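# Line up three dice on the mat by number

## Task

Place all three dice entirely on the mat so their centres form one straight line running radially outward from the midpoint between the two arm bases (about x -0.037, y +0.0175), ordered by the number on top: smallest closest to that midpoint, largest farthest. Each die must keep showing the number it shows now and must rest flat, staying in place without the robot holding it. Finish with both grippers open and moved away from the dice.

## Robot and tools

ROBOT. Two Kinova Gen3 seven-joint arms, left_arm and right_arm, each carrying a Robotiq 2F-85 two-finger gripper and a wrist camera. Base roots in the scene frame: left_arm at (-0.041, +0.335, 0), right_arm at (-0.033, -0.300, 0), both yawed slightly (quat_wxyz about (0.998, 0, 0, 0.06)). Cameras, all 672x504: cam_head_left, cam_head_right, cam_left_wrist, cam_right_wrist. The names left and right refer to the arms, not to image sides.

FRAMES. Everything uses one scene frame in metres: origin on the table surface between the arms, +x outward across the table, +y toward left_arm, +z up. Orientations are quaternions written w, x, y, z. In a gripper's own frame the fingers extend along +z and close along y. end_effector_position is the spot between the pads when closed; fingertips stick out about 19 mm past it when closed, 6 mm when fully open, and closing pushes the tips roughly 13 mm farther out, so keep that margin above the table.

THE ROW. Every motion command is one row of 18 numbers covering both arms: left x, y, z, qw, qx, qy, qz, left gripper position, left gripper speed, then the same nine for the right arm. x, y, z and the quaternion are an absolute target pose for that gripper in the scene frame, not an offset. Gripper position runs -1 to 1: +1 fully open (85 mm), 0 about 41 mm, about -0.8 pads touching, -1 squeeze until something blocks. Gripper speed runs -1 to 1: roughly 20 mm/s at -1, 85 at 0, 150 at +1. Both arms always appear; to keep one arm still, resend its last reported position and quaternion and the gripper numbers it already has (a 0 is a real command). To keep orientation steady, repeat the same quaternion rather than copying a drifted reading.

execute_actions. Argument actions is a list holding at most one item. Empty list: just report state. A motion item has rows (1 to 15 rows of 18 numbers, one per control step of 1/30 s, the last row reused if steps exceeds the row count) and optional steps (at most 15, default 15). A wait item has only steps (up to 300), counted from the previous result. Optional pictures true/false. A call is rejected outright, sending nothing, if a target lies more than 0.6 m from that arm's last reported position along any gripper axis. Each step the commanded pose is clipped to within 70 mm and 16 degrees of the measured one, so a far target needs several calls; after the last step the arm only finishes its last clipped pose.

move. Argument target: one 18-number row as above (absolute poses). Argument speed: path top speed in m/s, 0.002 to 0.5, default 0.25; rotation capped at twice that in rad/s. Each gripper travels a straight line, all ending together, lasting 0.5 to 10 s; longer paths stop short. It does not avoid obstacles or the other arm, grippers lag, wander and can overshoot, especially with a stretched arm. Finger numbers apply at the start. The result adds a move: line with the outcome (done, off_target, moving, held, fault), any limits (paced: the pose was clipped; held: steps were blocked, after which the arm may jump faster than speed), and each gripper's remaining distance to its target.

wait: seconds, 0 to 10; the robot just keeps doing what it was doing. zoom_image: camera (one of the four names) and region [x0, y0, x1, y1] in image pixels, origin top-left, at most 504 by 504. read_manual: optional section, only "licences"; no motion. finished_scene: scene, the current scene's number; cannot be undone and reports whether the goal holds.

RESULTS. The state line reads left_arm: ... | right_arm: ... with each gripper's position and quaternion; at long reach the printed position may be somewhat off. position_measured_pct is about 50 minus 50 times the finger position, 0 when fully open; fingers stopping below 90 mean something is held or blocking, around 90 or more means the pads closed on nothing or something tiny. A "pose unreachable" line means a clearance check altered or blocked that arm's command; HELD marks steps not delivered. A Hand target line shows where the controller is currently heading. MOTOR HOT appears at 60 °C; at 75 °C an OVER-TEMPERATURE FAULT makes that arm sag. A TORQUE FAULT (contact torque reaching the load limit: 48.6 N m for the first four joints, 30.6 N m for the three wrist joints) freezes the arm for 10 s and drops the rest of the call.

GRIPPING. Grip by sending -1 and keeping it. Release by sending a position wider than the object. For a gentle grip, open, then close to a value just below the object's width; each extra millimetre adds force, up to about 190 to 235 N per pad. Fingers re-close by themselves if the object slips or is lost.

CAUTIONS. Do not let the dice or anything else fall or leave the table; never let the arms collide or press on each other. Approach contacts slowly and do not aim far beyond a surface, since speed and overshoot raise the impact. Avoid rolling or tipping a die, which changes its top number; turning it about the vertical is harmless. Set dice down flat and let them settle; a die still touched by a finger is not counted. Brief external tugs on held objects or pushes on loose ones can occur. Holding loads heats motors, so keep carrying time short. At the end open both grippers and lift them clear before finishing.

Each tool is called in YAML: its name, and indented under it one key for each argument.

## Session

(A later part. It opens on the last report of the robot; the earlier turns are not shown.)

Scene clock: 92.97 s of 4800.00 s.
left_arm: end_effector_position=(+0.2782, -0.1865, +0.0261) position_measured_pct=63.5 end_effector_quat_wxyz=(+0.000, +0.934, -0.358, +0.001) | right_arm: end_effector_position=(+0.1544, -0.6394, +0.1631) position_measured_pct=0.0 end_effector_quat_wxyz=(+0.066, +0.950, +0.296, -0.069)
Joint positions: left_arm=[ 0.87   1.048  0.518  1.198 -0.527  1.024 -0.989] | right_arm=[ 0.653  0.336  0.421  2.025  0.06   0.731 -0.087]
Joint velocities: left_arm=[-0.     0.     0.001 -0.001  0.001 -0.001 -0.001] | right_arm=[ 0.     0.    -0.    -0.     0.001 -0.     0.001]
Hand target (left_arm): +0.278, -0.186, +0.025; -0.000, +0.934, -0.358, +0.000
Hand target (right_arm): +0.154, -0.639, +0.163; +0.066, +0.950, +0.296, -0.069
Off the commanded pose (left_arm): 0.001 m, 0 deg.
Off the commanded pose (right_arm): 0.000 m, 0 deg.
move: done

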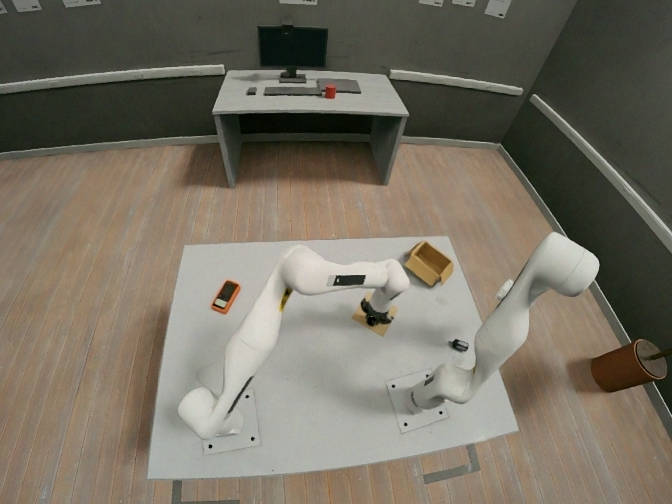

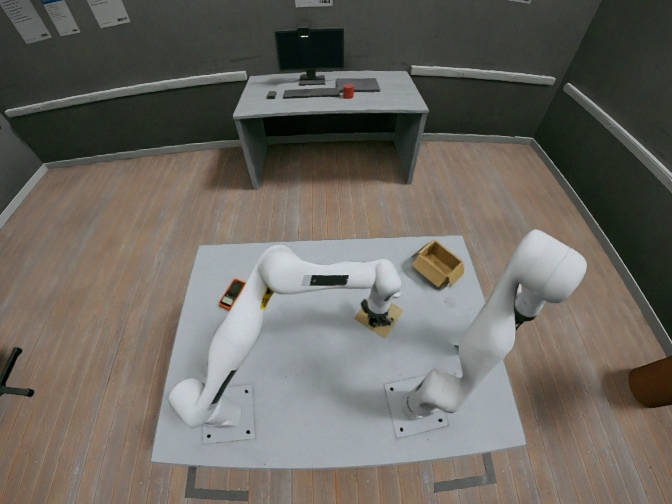

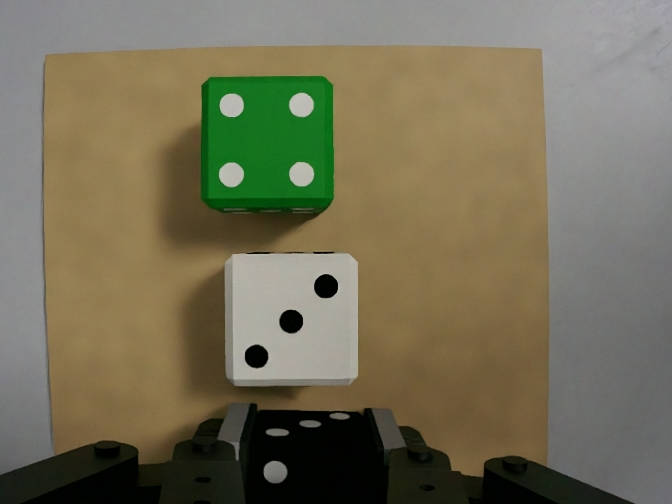

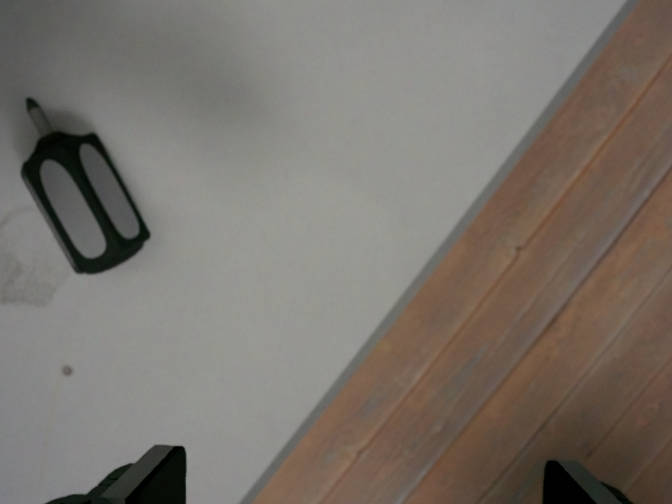

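move:
  target: [0.2777,-0.1862,0.025,0,0.934,-0.358,0,0.3,0,0.1544,-0.6394,0.1631,0.066,0.95,0.296,-0.069,1,0]

move:
  target: [0.2777,-0.1862,0.12,0,0.934,-0.358,0,1,0,0.1544,-0.6394,0.1631,0.066,0.95,0.296,-0.069,1,0]

move:
  target: [0.22,-0.134,0.25,0,0.934,-0.358,0,1,0,0.1544,-0.6394,0.1631,0.066,0.95,0.296,-0.069,1,0]

Scene clock: 96.90 s of 4800.00 s.
left_arm: end_effector_position=(+0.2777, -0.1862, +0.0250) position_measured_pct=34.9 end_effector_quat_wxyz=(+0.000, +0.934, -0.358, +0.000) | right_arm: end_effector_position=(+0.1544, -0.6394, +0.1631) position_measured_pct=0.0 end_effector_quat_wxyz=(+0.066, +0.950, +0.296, -0.069)
Joint positions: left_arm=[ 0.87   1.049  0.518  1.198 -0.527  1.024 -0.99 ] | right_arm=[ 0.653  0.336  0.421  2.025  0.06   0.731 -0.087]
Joint velocities: left_arm=[-0.     0.    -0.003 -0.001 -0.001  0.    -0.   ] | right_arm=[ 0.     0.     0.    -0.    -0.    -0.    -0.001]
Hand target (left_arm): +0.278, -0.186, +0.025; +0.000, +0.934, -0.358, -0.000
Hand target (right_arm): +0.154, -0.639, +0.163; +0.066, +0.950, +0.296, -0.069
Off the commanded pose (left_arm): 0.000 m, 0 deg.
Off the commanded pose (right_arm): 0.000 m, 0 deg.
After step 90, 0.23 s passed at rest.
move: done

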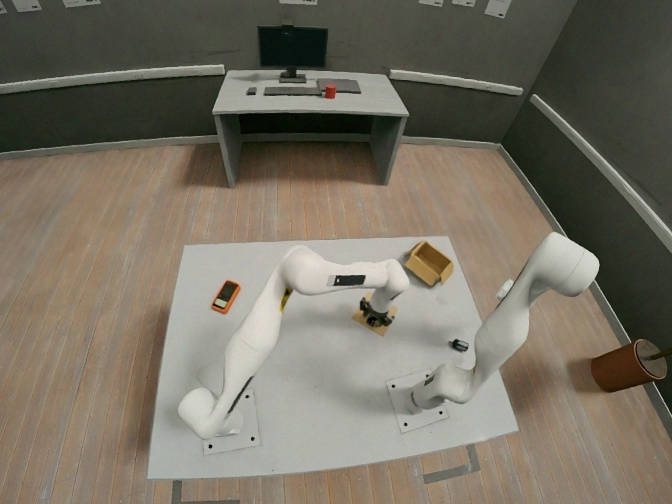

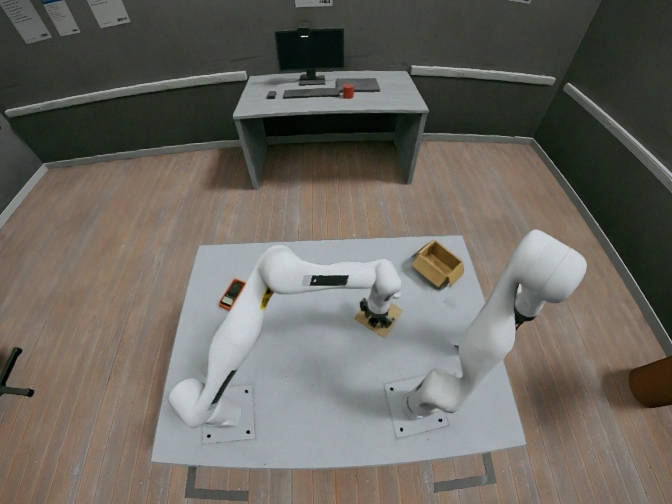

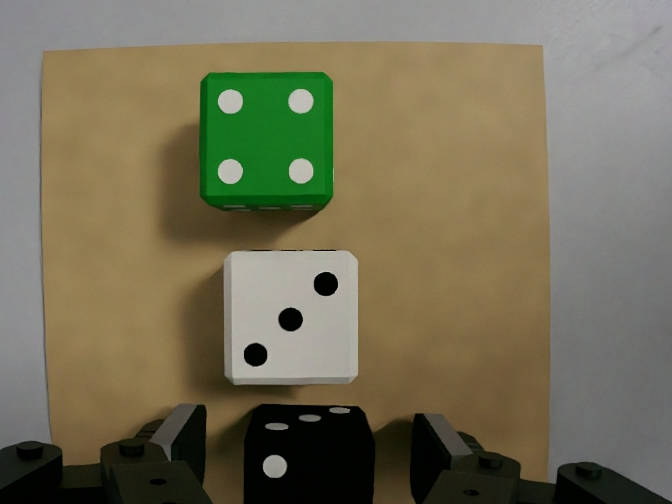

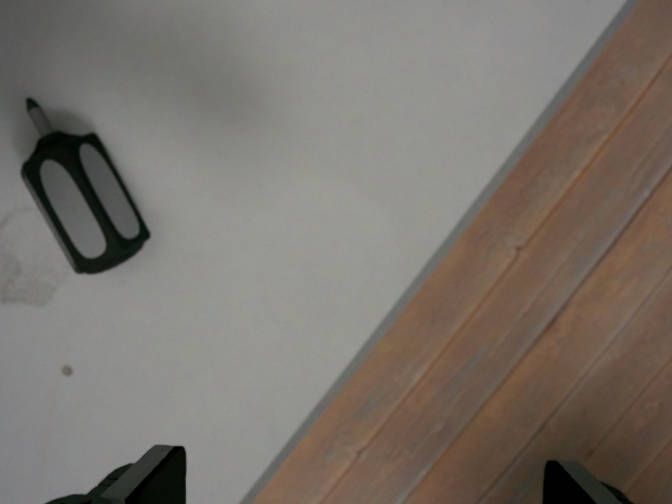

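Scene clock: 97.67 s of 4800.00 s.
left_arm: end_effector_position=(+0.2776, -0.1863, +0.1198) position_measured_pct=0.0 end_effector_quat_wxyz=(+0.000, +0.934, -0.358, -0.000) | right_arm: end_effector_position=(+0.1544, -0.6394, +0.1631) position_measured_pct=0.0 end_effector_quat_wxyz=(+0.066, +0.950, +0.296, -0.069)
Joint positions: left_arm=[ 0.86   0.931  0.564  1.121 -0.476  1.212 -1.031] | right_arm=[ 0.653  0.336  0.421  2.025  0.06   0.731 -0.087]
Joint velocities: left_arm=[-0.001 -0.003  0.     0.    -0.    -0.    -0.001] | right_arm=[-0.001 -0.001  0.001 -0.     0.001 -0.     0.001]
Hand target (left_arm): +0.278, -0.186, +0.120; +0.000, +0.934, -0.358, -0.000
Hand target (right_arm): +0.154, -0.639, +0.163; +0.066, +0.950, +0.296, -0.069
Off the commanded pose (left_arm): 0.000 m, 0 deg.
Off the commanded pose (right_arm): 0.000 m, 0 deg.
move: done

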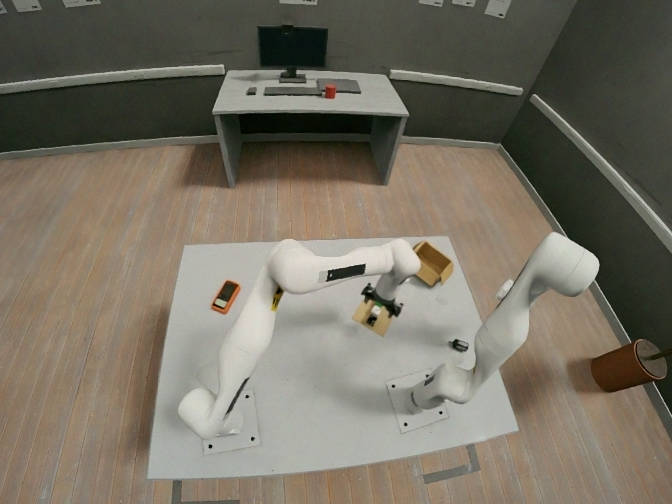

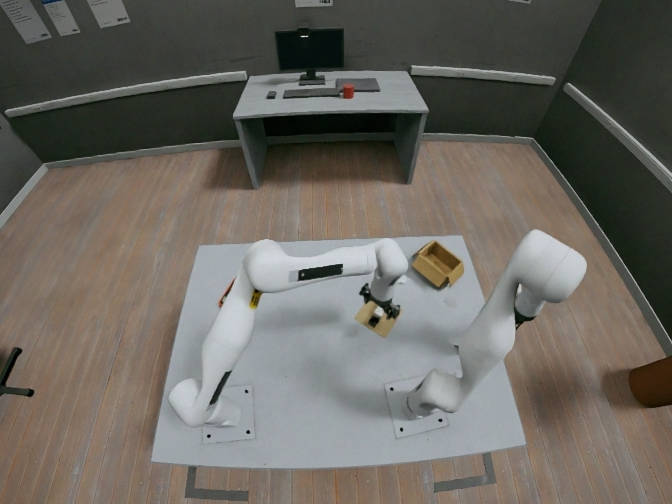

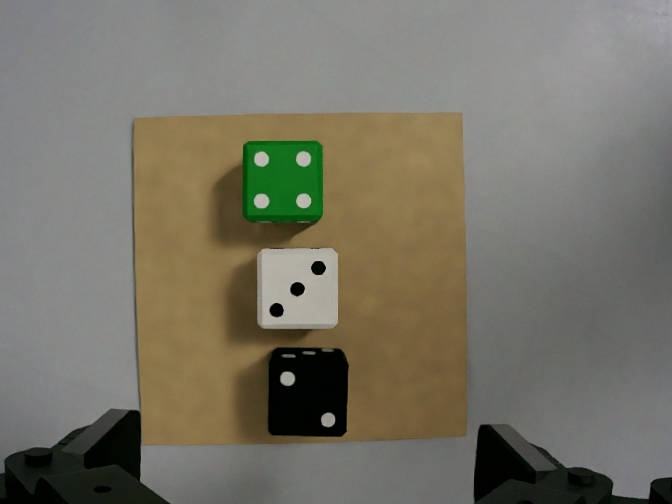

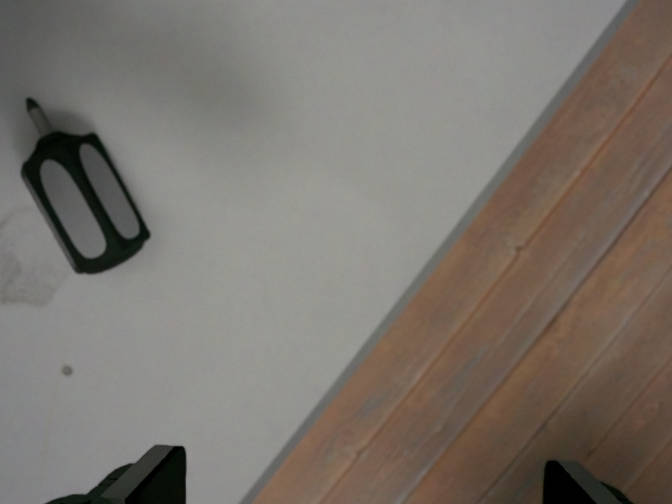

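Scene clock: 98.73 s of 4800.00 s.
left_arm: end_effector_position=(+0.2197, -0.1341, +0.2496) position_measured_pct=0.0 end_effector_quat_wxyz=(-0.000, +0.934, -0.358, -0.000) | right_arm: end_effector_position=(+0.1544, -0.6394, +0.1631) position_measured_pct=0.0 end_effector_quat_wxyz=(+0.066, +0.950, +0.296, -0.069)
Joint positions: left_arm=[ 0.81   0.646  0.636  1.247 -0.374  1.365 -1.008] | right_arm=[ 0.653  0.336  0.421  2.025  0.06   0.731 -0.087]
Joint velocities: left_arm=[-0.003 -0.004 -0.    -0.     0.001 -0.002 -0.001] | right_arm=[ 0.001 -0.002  0.     0.    -0.     0.     0.001]
Hand target (left_arm): +0.220, -0.134, +0.250; -0.000, +0.934, -0.358, +0.000
Hand target (right_arm): +0.154, -0.639, +0.163; +0.066, +0.950, +0.296, -0.069
Off the commanded pose (left_arm): 0.000 m, 0 deg.
Off the commanded pose (right_arm): 0.000 m, 0 deg.
move: done

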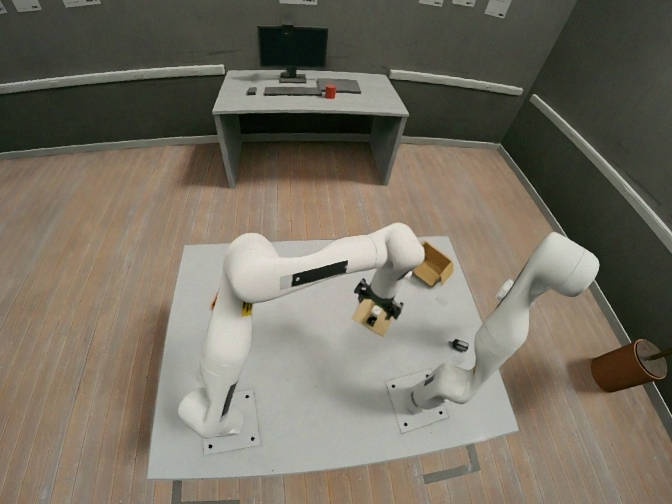

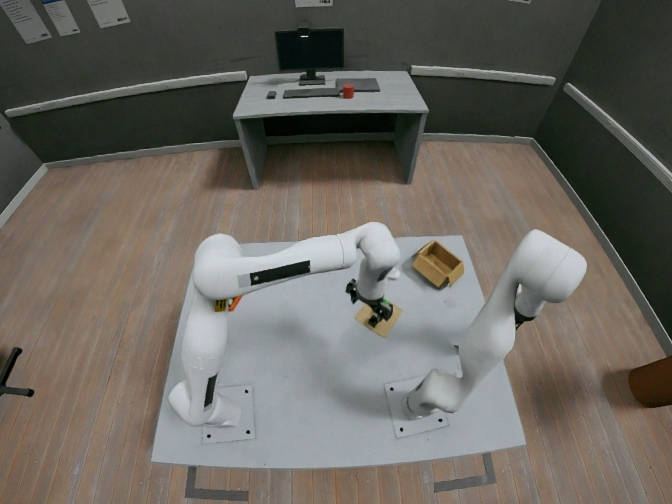

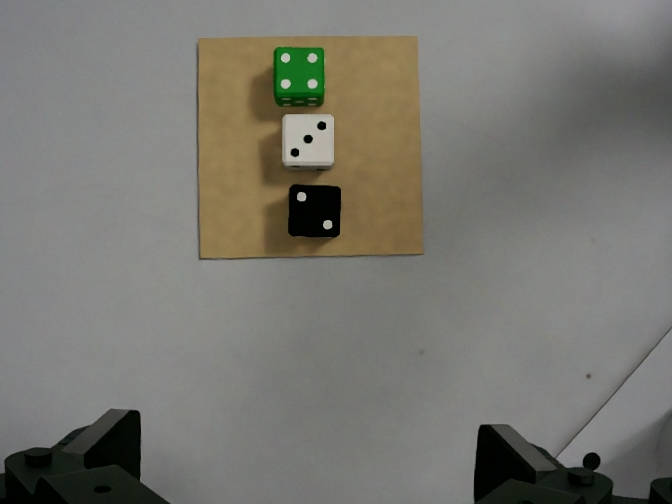

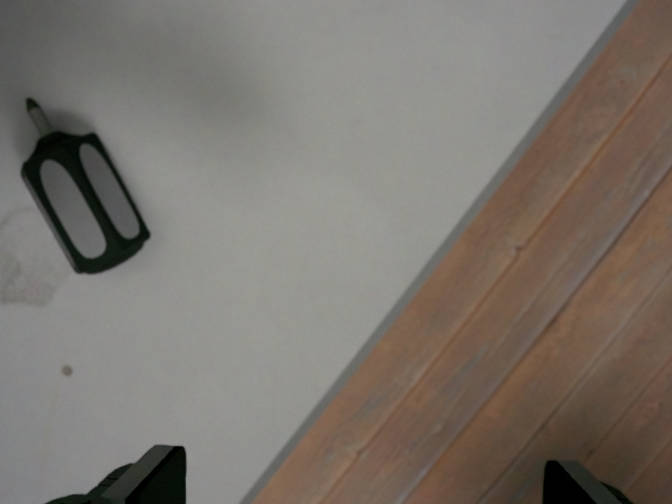

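finished_scene:
  scene: 1

The scene is finished: the task was done.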